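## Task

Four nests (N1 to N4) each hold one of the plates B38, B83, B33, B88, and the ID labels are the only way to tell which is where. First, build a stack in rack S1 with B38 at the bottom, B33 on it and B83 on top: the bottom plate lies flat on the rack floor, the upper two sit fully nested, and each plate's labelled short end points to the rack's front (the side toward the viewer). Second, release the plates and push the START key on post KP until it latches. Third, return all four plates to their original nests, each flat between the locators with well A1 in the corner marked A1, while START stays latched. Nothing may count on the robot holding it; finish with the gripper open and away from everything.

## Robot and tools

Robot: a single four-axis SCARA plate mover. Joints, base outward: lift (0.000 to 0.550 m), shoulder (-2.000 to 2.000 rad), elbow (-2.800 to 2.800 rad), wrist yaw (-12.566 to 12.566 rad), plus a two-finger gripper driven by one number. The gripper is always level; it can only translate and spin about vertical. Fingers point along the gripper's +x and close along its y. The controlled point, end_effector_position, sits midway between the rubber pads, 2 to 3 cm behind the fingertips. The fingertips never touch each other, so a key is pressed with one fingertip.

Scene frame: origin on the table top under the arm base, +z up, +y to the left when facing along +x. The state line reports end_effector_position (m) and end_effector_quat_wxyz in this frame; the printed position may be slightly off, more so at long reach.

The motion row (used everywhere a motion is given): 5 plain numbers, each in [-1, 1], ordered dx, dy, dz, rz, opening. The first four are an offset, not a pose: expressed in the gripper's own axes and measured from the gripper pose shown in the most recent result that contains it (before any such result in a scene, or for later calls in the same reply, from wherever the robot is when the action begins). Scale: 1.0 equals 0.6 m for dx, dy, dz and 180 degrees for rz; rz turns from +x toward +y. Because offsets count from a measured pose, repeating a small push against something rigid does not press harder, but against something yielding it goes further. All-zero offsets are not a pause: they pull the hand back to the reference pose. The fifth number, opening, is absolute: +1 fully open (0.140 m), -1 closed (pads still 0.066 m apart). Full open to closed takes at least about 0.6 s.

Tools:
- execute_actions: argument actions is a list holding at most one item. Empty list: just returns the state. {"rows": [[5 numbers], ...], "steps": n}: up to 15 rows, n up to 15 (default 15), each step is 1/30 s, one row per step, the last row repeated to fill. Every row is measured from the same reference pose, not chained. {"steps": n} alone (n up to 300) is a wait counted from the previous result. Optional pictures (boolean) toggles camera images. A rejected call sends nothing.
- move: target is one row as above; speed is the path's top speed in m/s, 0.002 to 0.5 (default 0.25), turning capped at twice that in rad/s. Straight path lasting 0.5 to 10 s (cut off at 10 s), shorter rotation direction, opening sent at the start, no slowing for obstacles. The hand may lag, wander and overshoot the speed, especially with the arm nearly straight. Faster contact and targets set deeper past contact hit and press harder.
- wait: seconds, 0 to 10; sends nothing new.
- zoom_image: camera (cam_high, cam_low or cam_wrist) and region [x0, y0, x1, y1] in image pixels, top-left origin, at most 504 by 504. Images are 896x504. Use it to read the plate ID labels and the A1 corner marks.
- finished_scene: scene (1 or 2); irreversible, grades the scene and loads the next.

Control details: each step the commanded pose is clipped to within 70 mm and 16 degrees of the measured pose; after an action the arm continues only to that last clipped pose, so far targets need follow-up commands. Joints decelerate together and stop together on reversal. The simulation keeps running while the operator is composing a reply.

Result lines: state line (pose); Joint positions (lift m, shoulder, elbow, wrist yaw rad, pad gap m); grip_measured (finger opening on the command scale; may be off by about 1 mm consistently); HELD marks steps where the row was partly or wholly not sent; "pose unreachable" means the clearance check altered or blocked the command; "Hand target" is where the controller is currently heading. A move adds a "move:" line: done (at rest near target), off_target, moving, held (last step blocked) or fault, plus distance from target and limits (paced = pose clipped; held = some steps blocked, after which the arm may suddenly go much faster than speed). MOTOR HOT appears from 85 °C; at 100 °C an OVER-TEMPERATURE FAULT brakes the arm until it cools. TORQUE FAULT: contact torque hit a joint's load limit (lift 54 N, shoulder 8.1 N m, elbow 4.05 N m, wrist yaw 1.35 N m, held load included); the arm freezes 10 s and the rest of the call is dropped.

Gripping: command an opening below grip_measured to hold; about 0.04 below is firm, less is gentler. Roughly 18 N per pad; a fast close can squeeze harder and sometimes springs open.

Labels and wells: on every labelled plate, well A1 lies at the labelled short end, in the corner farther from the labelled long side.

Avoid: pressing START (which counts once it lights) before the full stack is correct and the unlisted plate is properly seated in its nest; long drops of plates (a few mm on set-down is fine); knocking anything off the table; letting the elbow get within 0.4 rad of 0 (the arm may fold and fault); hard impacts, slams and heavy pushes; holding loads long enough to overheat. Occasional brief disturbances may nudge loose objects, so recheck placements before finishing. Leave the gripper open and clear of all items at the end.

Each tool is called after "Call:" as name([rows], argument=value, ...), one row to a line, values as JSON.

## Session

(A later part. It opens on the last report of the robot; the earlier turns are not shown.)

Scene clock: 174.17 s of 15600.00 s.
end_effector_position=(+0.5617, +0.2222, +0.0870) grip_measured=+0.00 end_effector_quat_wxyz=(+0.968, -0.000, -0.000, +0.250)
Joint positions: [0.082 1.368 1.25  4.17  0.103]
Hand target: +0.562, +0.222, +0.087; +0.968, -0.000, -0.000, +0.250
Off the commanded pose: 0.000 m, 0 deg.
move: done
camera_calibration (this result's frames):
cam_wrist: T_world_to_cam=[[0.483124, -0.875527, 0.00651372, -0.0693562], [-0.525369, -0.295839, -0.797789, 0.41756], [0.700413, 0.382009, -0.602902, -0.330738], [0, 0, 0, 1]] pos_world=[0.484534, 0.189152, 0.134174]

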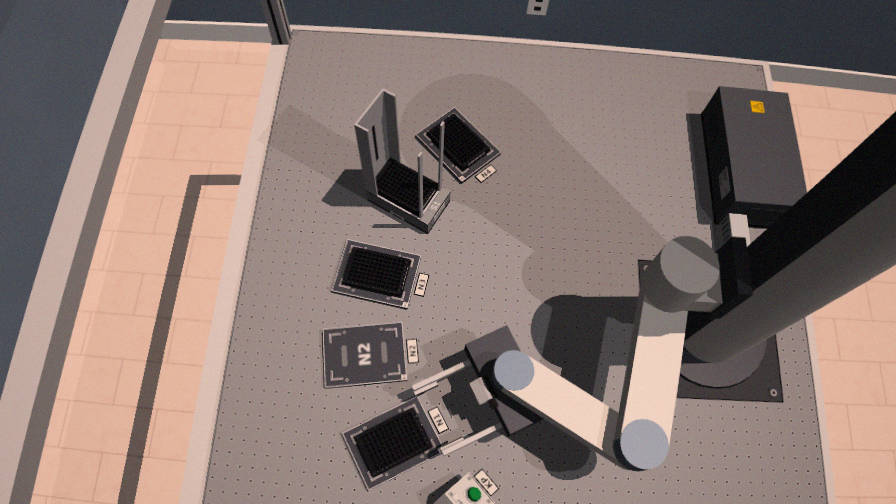

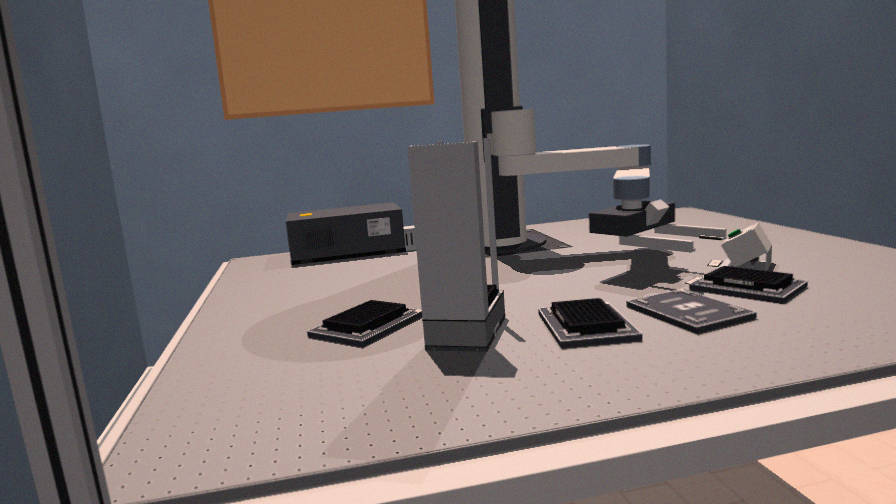

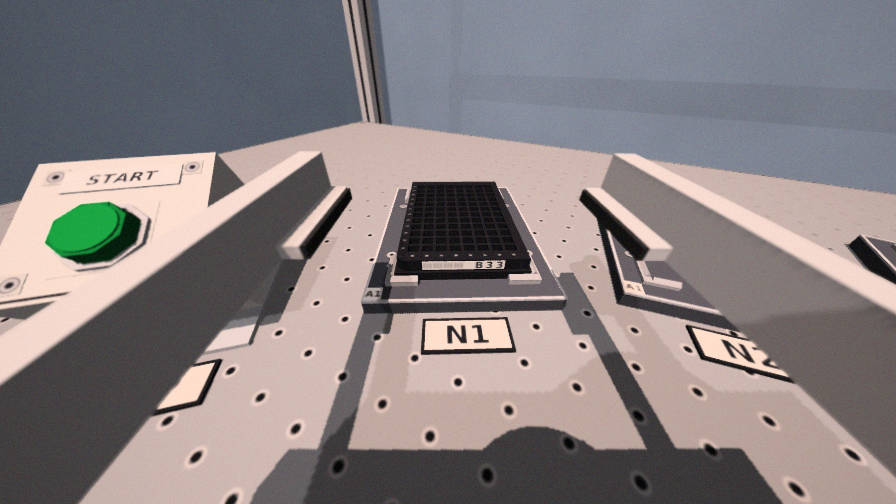

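Call:
move(target=[0.132,0,-0.05,0.008,-0.2], speed=0.1)

Call:
move(target=[0,0,-0.038,0,-0.2], speed=0.05)

Scene clock: 182.07 s of 15600.00 s.
end_effector_position=(+0.6310, +0.2606, +0.0569) grip_measured=-0.20 end_effector_quat_wxyz=(+0.965, -0.000, -0.000, +0.262)
Joint positions: [0.052 1.184 1.663 3.967 0.096]
Hand target: +0.631, +0.261, +0.057; +0.965, -0.000, -0.000, +0.262
Off the commanded pose: 0.000 m, 0 deg.
After step 90, 3.77 s passed at rest.
move: done
camera_calibration (this result's frames):
cam_wrist: T_world_to_cam=[[0.505186, -0.862986, 0.00651372, -0.086213], [-0.517693, -0.309075, -0.797789, 0.439932], [0.690494, 0.39966, -0.602902, -0.410393], [0, 0, 0, 1]] pos_world=[0.554677, 0.225589, 0.104108]

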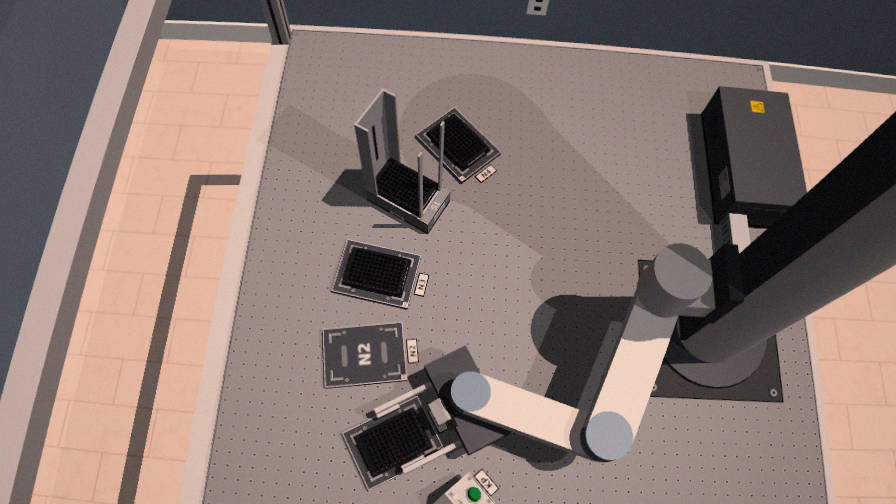

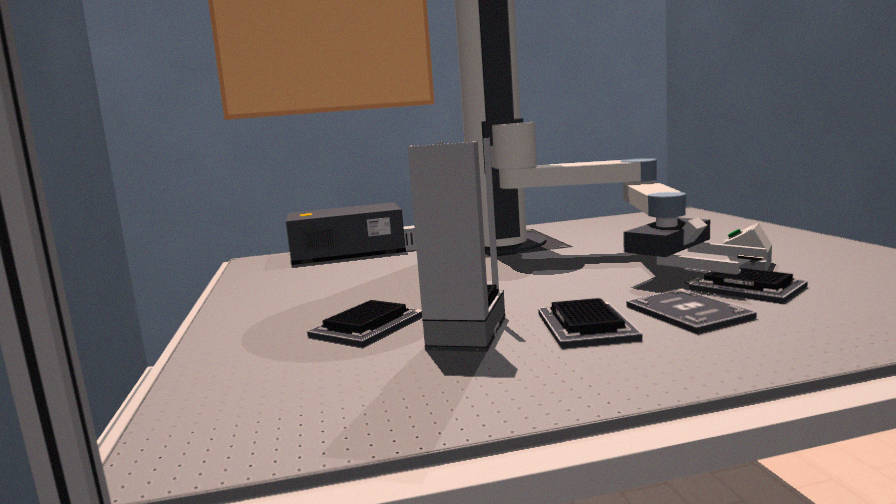

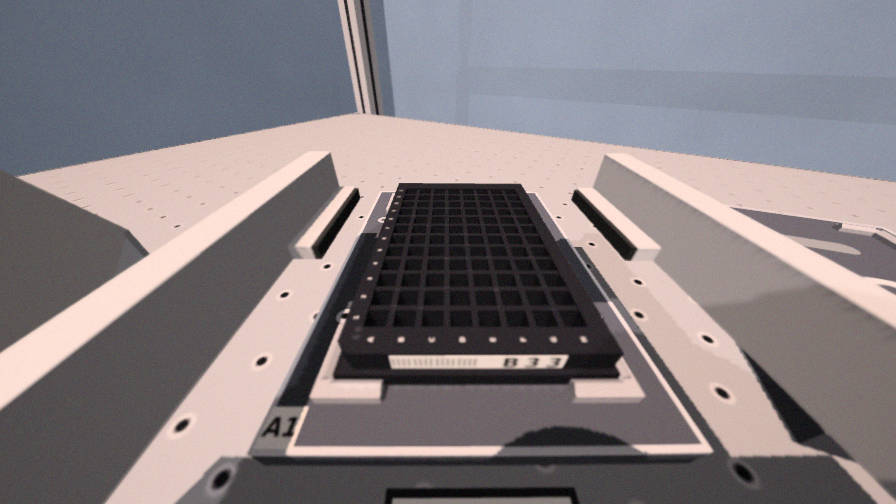

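Scene clock: 182.80 s of 15600.00 s.
end_effector_position=(+0.6310, +0.2606, +0.0340) grip_measured=-0.20 end_effector_quat_wxyz=(+0.965, -0.000, -0.000, +0.262)
Joint positions: [0.029 1.184 1.663 3.967 0.096]
Hand target: +0.631, +0.261, +0.034; +0.965, -0.000, -0.000, +0.262
Off the commanded pose: 0.000 m, 0 deg.
move: done
camera_calibration (this result's frames):
cam_wrist: T_world_to_cam=[[0.505177, -0.862991, 0.00651372, -0.0860602], [-0.517696, -0.30907, -0.797789, 0.421689], [0.690498, 0.399652, -0.602902, -0.424179], [0, 0, 0, 1]] pos_world=[0.554677, 0.225586, 0.081241]

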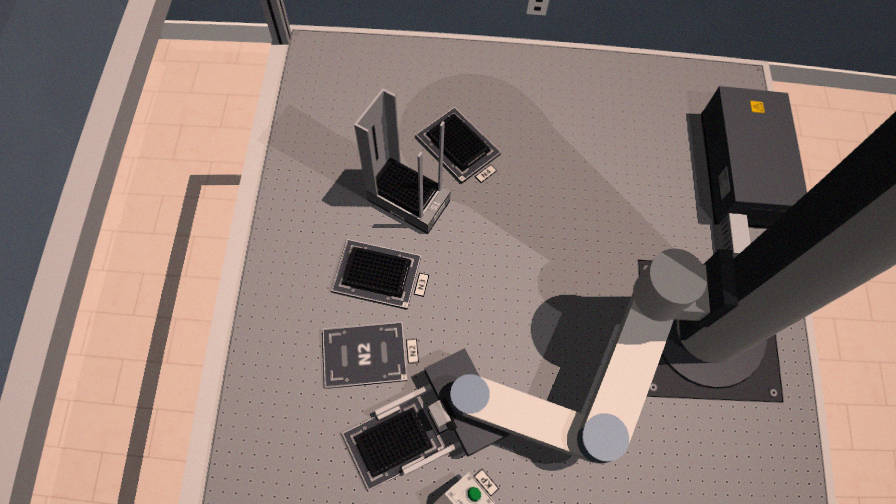

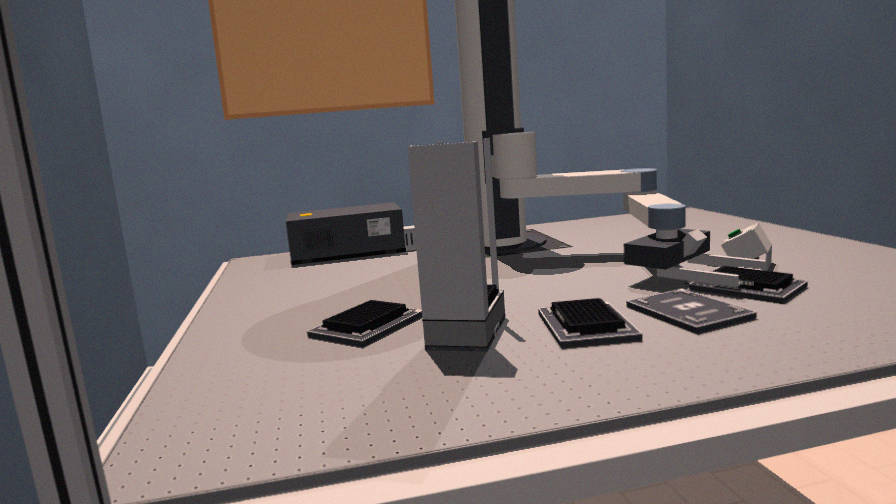

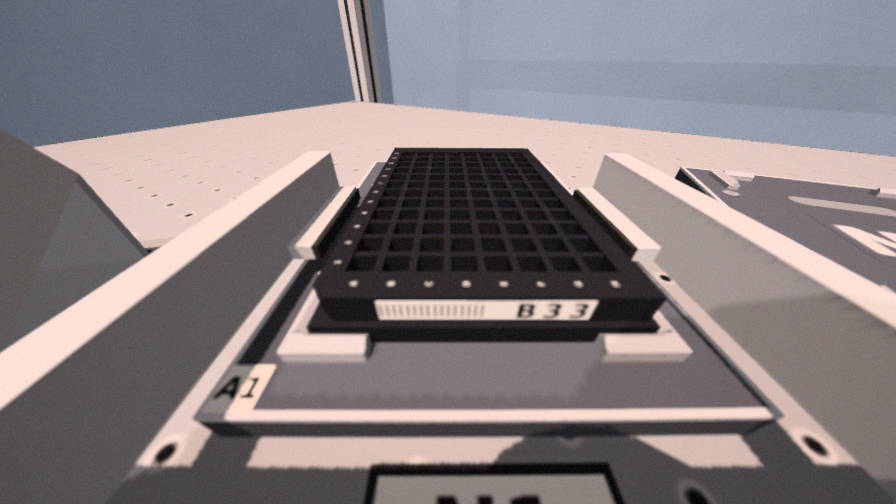

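Call:
move(target=[0,-0.001,0,0,-0.63])

Call:
move(target=[0,0,0.505,0,-0.63])

Call:
move(target=[-0.3997,-0.7532,0,-0.3222,-0.63], speed=0.3)

Call:
move(target=[0,0,-0.015,0,-0.63], speed=0.02)

Scene clock: 191.03 s of 15600.00 s.
end_effector_position=(+0.6313, +0.2601, +0.0340) grip_measured=-0.57 end_effector_quat_wxyz=(+0.965, -0.000, -0.000, +0.262)
Joint positions: [0.029 1.183 1.663 3.968 0.082]
Hand target: +0.631, +0.260, +0.034; +0.965, -0.000, -0.000, +0.262
Off the commanded pose: 0.000 m, 0 deg.
After step 90, 4.53 s passed at rest.
move: done
camera_calibration (this result's frames):
cam_wrist: T_world_to_cam=[[0.505361, -0.862884, 0.00651372, -0.0866762], [-0.51763, -0.30918, -0.797789, 0.421674], [0.690413, 0.399799, -0.602902, -0.424164], [0, 0, 0, 1]] pos_world=[0.554922, 0.225162, 0.0812422]

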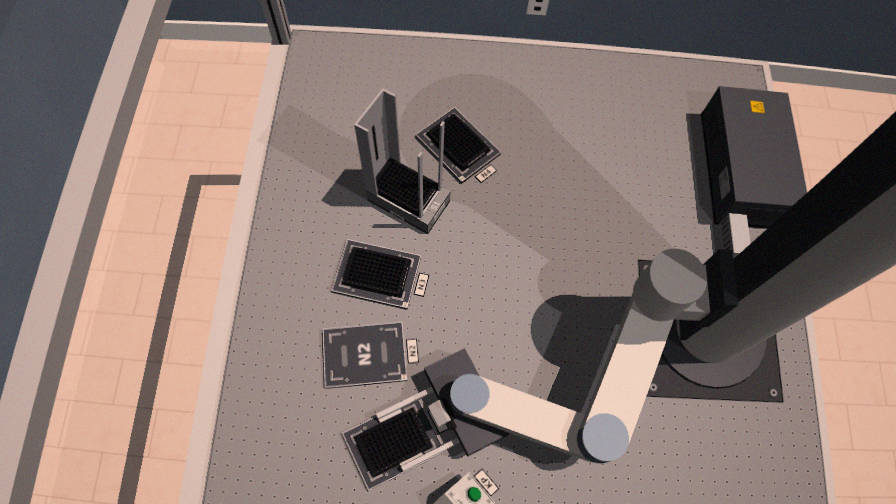

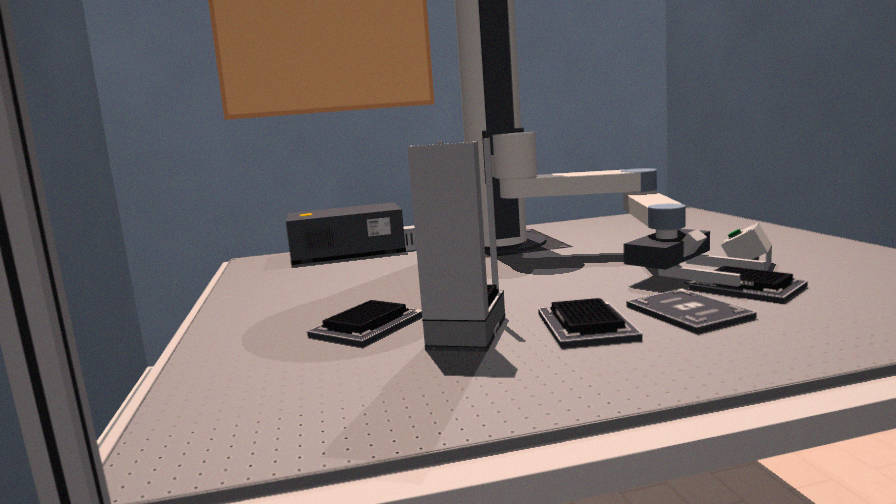

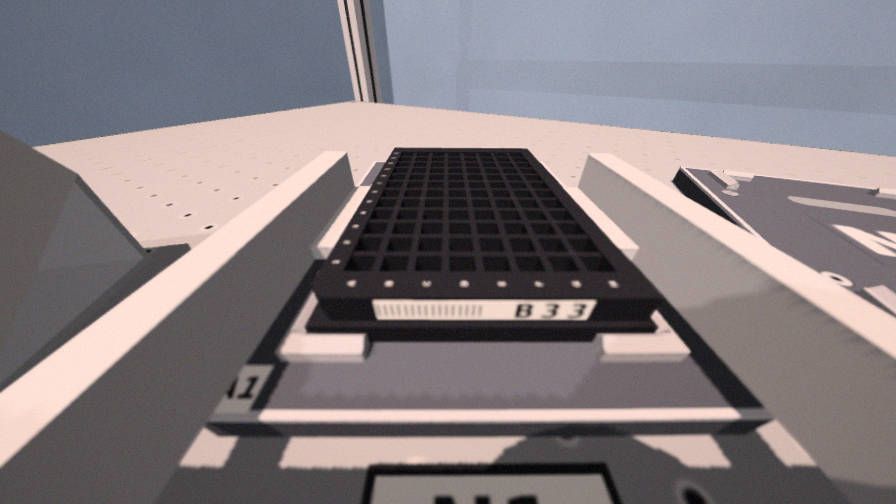

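Scene clock: 192.67 s of 15600.00 s.
end_effector_position=(+0.6313, +0.2602, +0.3371) grip_measured=-0.57 end_effector_quat_wxyz=(+0.965, -0.000, -0.000, +0.262)
Joint positions: [0.332 1.183 1.663 3.968 0.082]
Hand target: +0.631, +0.260, +0.337; +0.965, -0.000, -0.000, +0.262
Off the commanded pose: 0.000 m, 0 deg.
move: done
camera_calibration (this result's frames):
cam_wrist: T_world_to_cam=[[0.505392, -0.862865, 0.00651372, -0.0886594], [-0.517619, -0.309199, -0.797789, 0.663447], [0.690398, 0.399824, -0.602902, -0.241452], [0, 0, 0, 1]] pos_world=[0.554918, 0.225174, 0.384296]

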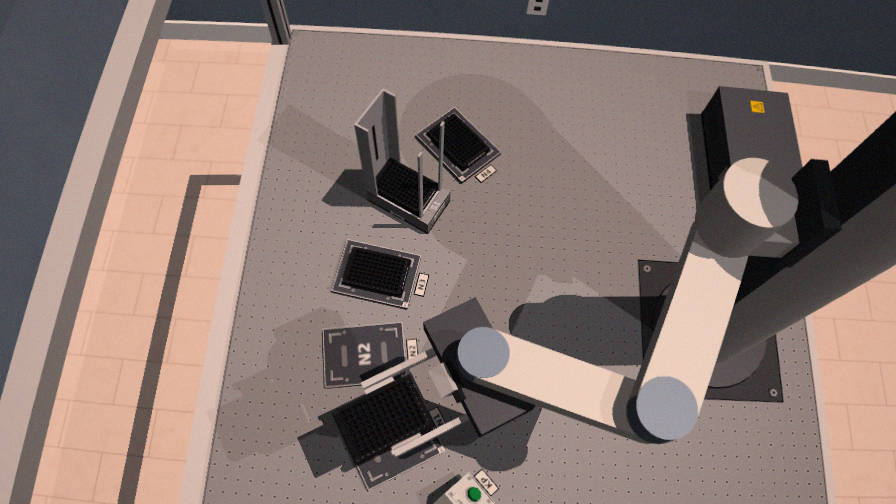

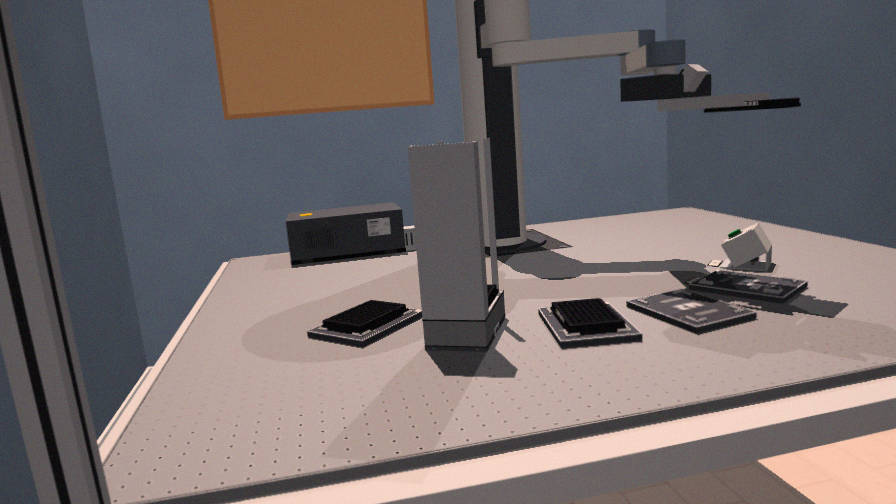

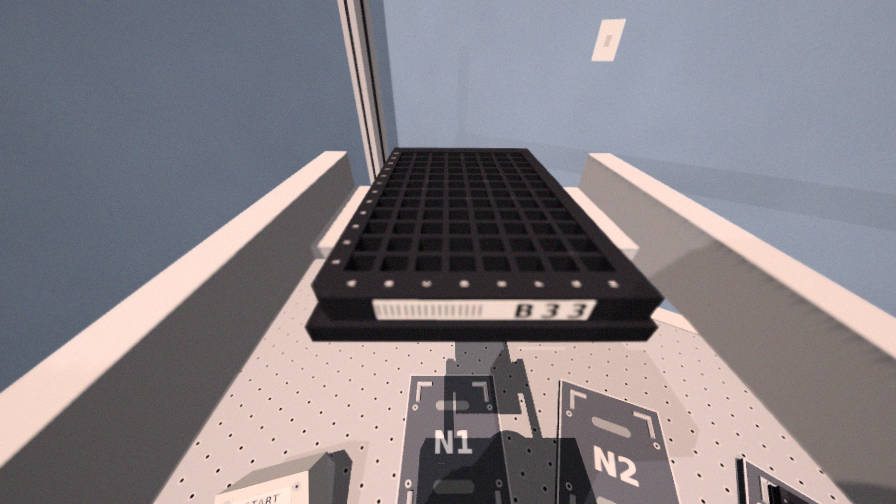

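Scene clock: 194.83 s of 15600.00 s.
end_effector_position=(+0.6533, -0.2511, +0.3371) grip_measured=-0.57 end_effector_quat_wxyz=(+0.971, -0.000, -0.000, -0.238)
Joint positions: [0.332 0.147 1.752 3.903 0.082]
Hand target: +0.653, -0.251, +0.337; +0.971, -0.000, -0.000, -0.238
Off the commanded pose: 0.000 m, 0 deg.
move: done
camera_calibration (this result's frames):
cam_wrist: T_world_to_cam=[[-0.463891, -0.885869, 0.00651372, 0.0865358], [-0.536525, 0.275089, -0.797789, 0.67585], [0.704944, -0.373581, -0.602902, -0.255978], [0, 0, 0, 1]] pos_world=[0.583204, -0.204888, 0.384292]

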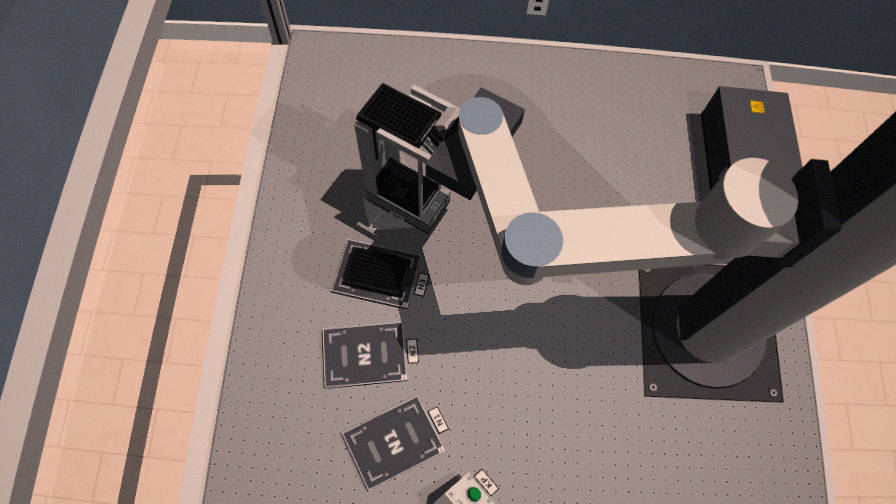

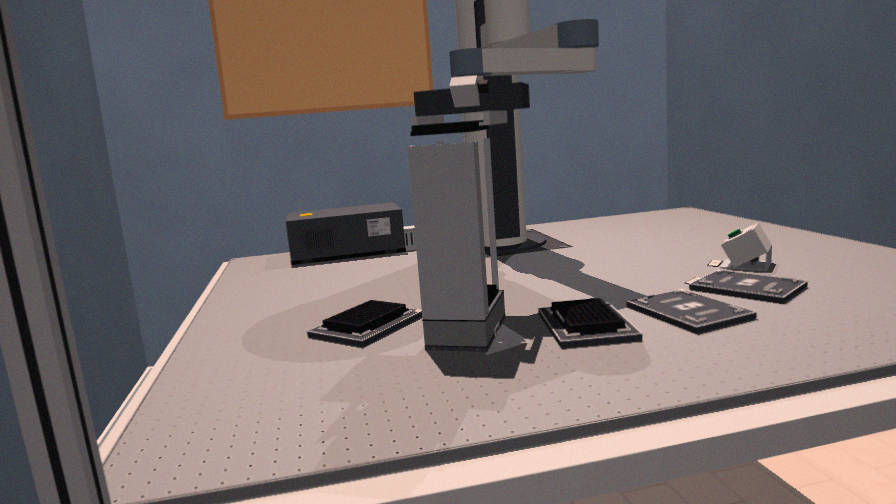

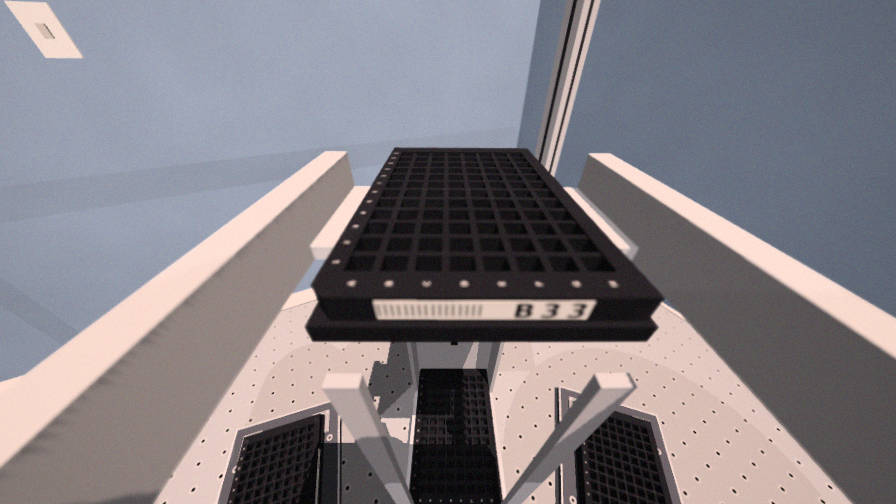

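Scene clock: 195.53 s of 15600.00 s.
end_effector_position=(+0.6533, -0.2511, +0.3280) grip_measured=-0.57 end_effector_quat_wxyz=(+0.971, -0.000, -0.000, -0.238)
Joint positions: [0.323 0.147 1.752 3.903 0.082]
Hand target: +0.653, -0.251, +0.328; +0.971, -0.000, -0.000, -0.238
Off the commanded pose: 0.000 m, 0 deg.
move: done
camera_calibration (this result's frames):
cam_wrist: T_world_to_cam=[[-0.463908, -0.88586, 0.00651372, 0.0865983], [-0.53652, 0.275099, -0.797789, 0.668632], [0.704937, -0.373595, -0.602902, -0.26143], [0, 0, 0, 1]] pos_world=[0.5832, -0.204895, 0.375246]

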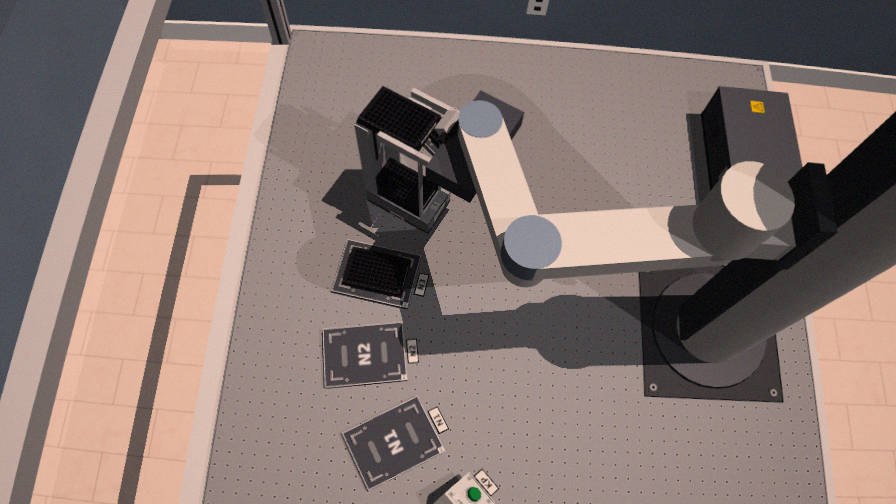

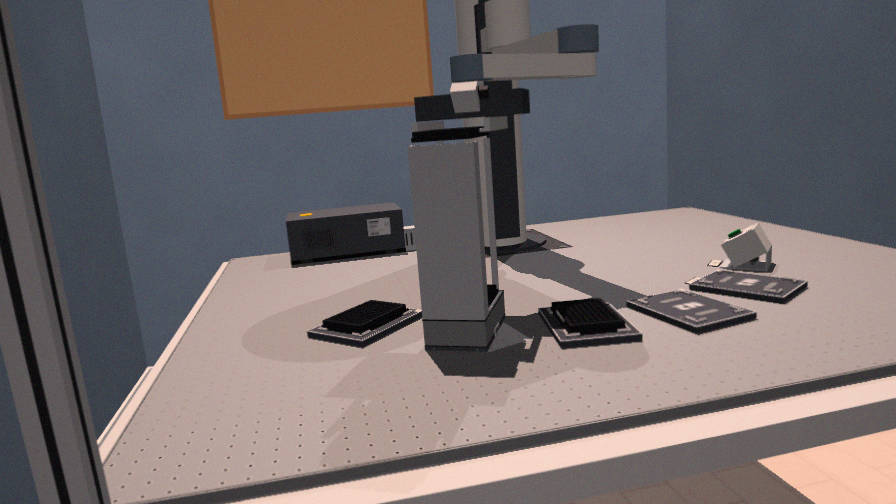

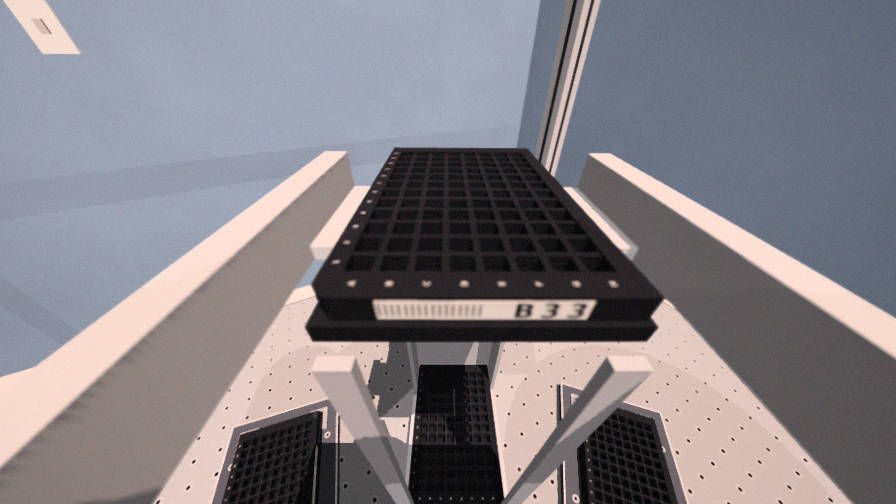

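Call:
execute_actions(actions=[])

Call:
move(target=[-0.001,-0.0005,-0.03,0,-0.63], speed=0.01)

Scene clock: 207.00 s of 15600.00 s.
end_effector_position=(+0.6533, -0.2511, +0.3280) grip_measured=-0.57 end_effector_quat_wxyz=(+0.971, -0.000, -0.000, -0.238)
Joint positions: [0.323 0.147 1.752 3.903 0.082]
Hand target: +0.653, -0.251, +0.328; +0.971, -0.000, -0.000, -0.238
Off the commanded pose: 0.000 m, 0 deg.
Steps of this call (steps 1 to 90: nothing new was sent; then 8.47 s passed at rest). Readings (end_effector_position):
1: (+0.6533, -0.2511, +0.3280)
2: (+0.6533, -0.2511, +0.3280)
4: (+0.6533, -0.2511, +0.3280)
8: (+0.6533, -0.2511, +0.3280)
90: the state above
camera_calibration (this result's frames):
cam_wrist: T_world_to_cam=[[-0.463908, -0.88586, 0.00651372, 0.0865983], [-0.53652, 0.275099, -0.797789, 0.668632], [0.704937, -0.373595, -0.602902, -0.26143], [0, 0, 0, 1]] pos_world=[0.5832, -0.204895, 0.375246]

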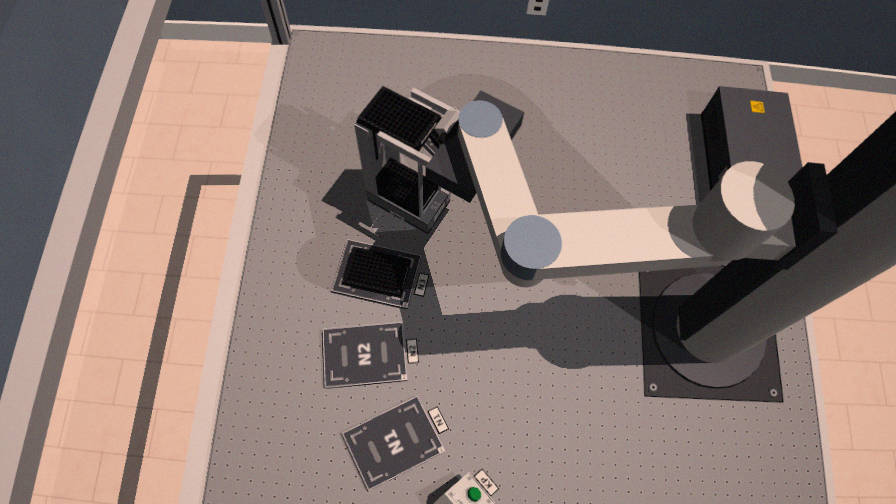

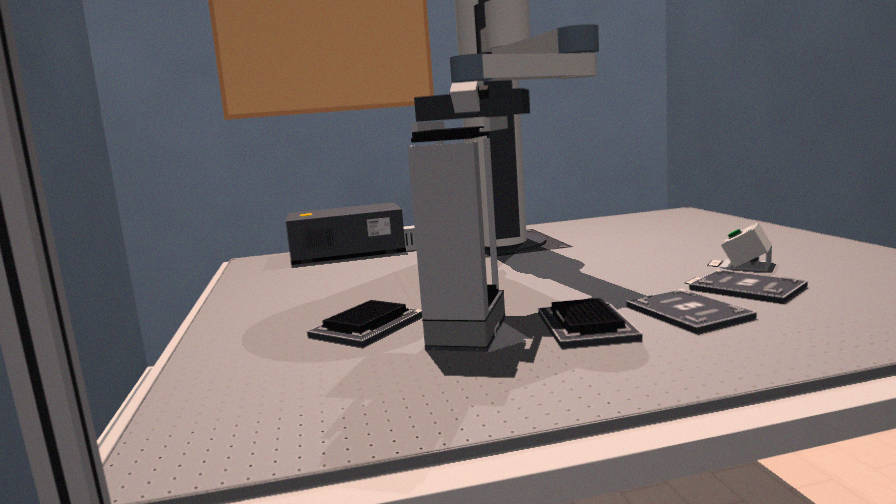

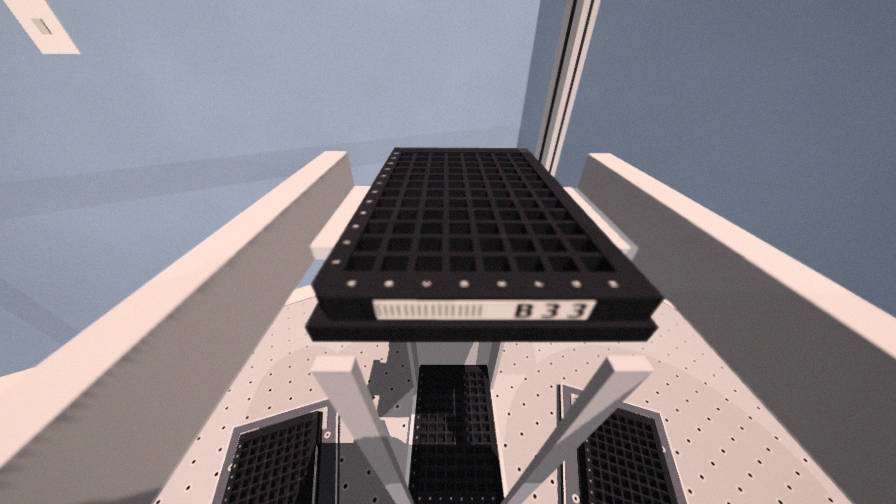

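Scene clock: 209.03 s of 15600.00 s.
end_effector_position=(+0.6526, -0.2512, +0.3100) grip_measured=-0.57 end_effector_quat_wxyz=(+0.971, -0.000, -0.000, -0.239)
Joint positions: [0.305 0.147 1.748 3.906 0.082]
Hand target: +0.653, -0.251, +0.310; +0.971, -0.000, -0.000, -0.238
Off the commanded pose: 0.000 m, 0 deg.
move: done
camera_calibration (this result's frames):
cam_wrist: T_world_to_cam=[[-0.464177, -0.885719, 0.00651372, 0.0865284], [-0.536436, 0.275262, -0.797789, 0.653905], [0.704823, -0.373809, -0.602902, -0.271802], [0, 0, 0, 1]] pos_world=[0.582515, -0.204957, 0.357244]

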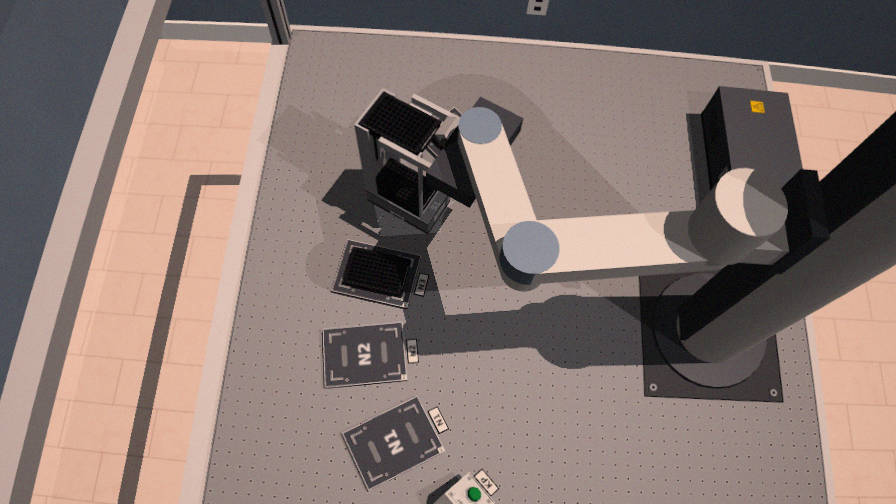

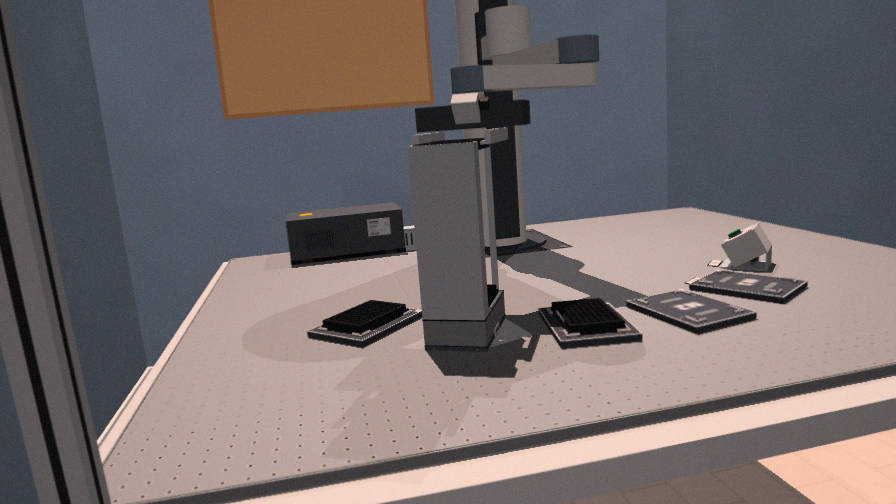

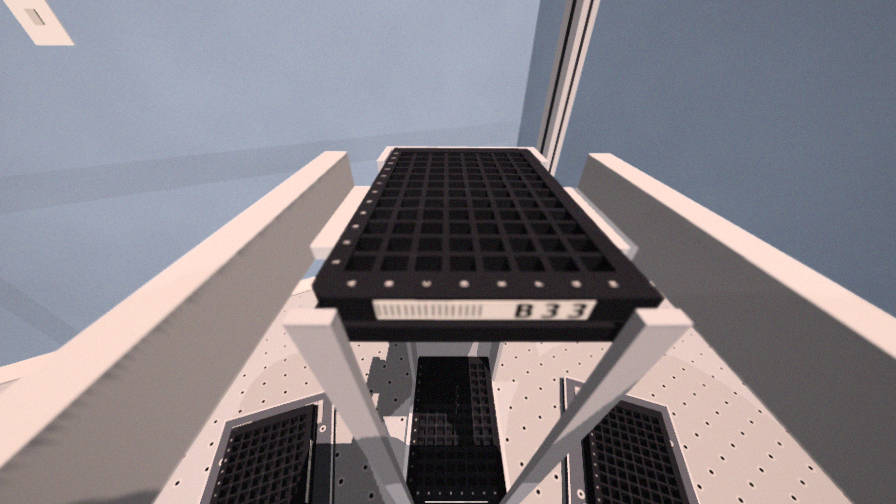

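Call:
move(target=[0,0,-0.365,0,-0.63], speed=0.1)

Call:
move(target=[0,0,-0.008,0,-0.63], speed=0.005)

Scene clock: 215.97 s of 15600.00 s.
end_effector_position=(+0.6526, -0.2512, +0.0910) grip_measured=-0.57 end_effector_quat_wxyz=(+0.971, -0.000, -0.000, -0.239)
Joint positions: [0.086 0.147 1.748 3.906 0.082]
Hand target: +0.653, -0.251, +0.091; +0.971, -0.000, -0.000, -0.239
Off the commanded pose: 0.000 m, 0 deg.
After step 90, 1.43 s passed at rest.
move: done
camera_calibration (this result's frames):
cam_wrist: T_world_to_cam=[[-0.464219, -0.885696, 0.00651372, 0.0879721], [-0.536423, 0.275288, -0.797789, 0.479119], [0.704805, -0.373843, -0.602902, -0.403878], [0, 0, 0, 1]] pos_world=[0.582504, -0.204966, 0.138164]

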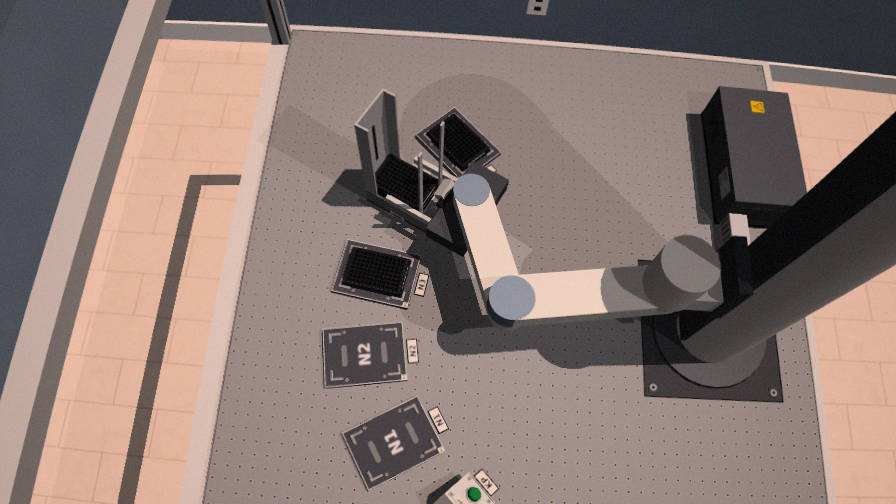

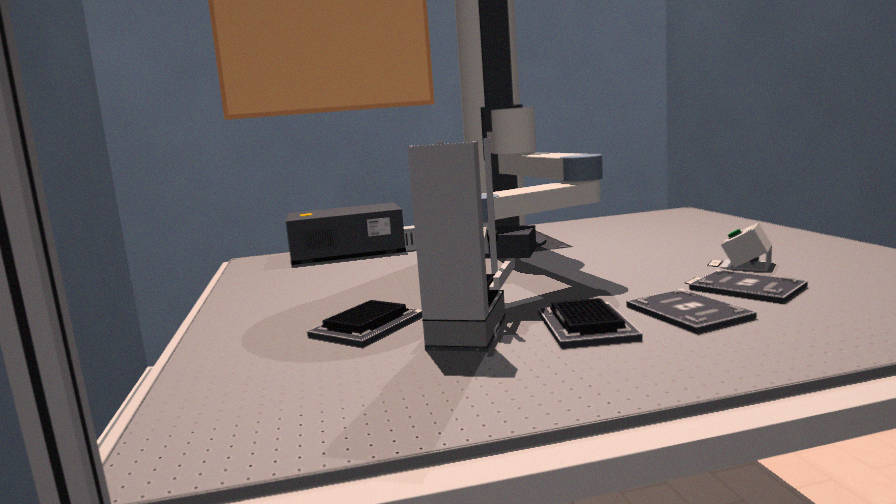

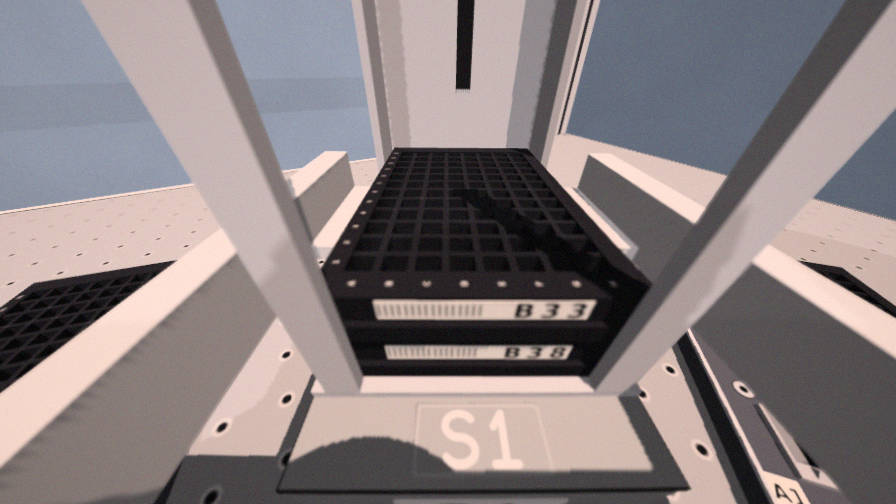

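Scene clock: 217.13 s of 15600.00 s.
end_effector_position=(+0.6526, -0.2512, +0.0862) grip_measured=-0.57 end_effector_quat_wxyz=(+0.971, -0.000, -0.000, -0.239)
Joint positions: [0.081 0.147 1.748 3.906 0.082]
Hand target: +0.653, -0.251, +0.086; +0.971, -0.000, -0.000, -0.239
Off the commanded pose: 0.000 m, 0 deg.
move: done
camera_calibration (this result's frames):
cam_wrist: T_world_to_cam=[[-0.464218, -0.885697, 0.00651372, 0.0880014], [-0.536424, 0.275287, -0.797789, 0.475358], [0.704806, -0.373842, -0.602902, -0.40672], [0, 0, 0, 1]] pos_world=[0.582504, -0.204966, 0.13345]

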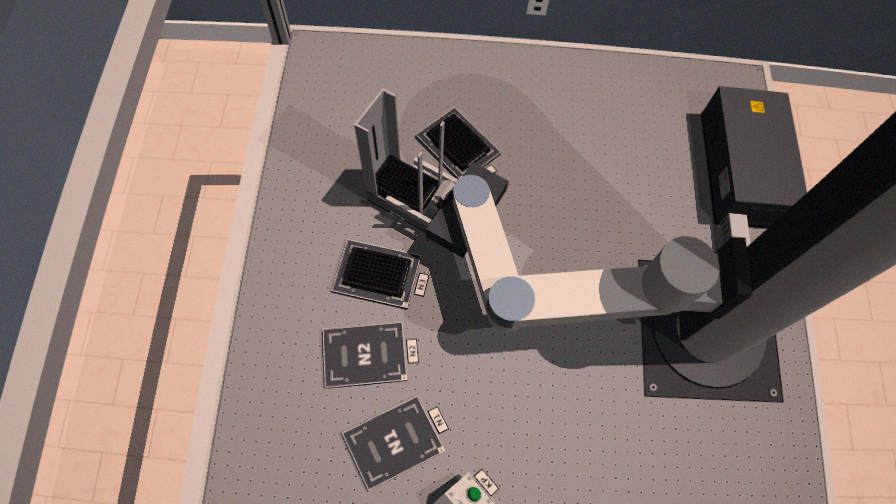

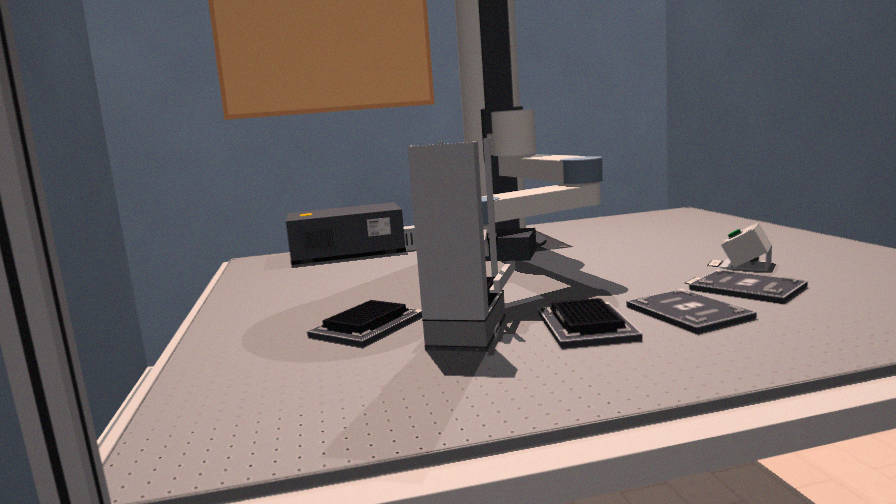

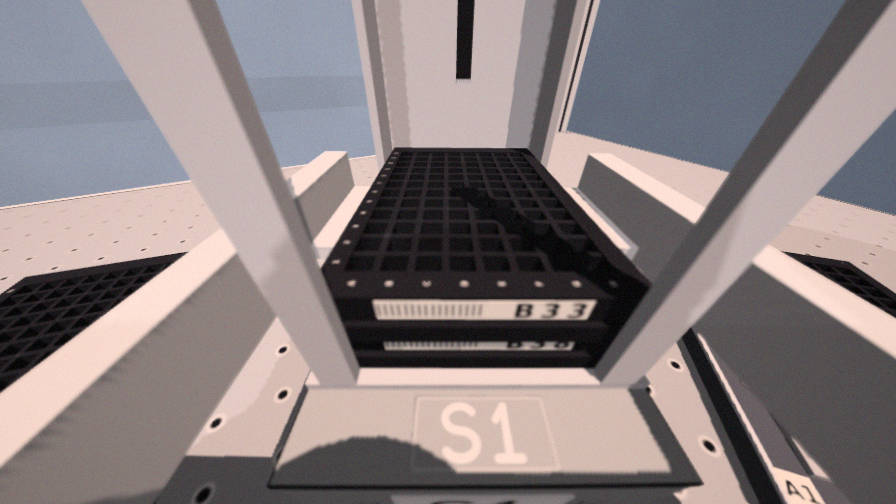

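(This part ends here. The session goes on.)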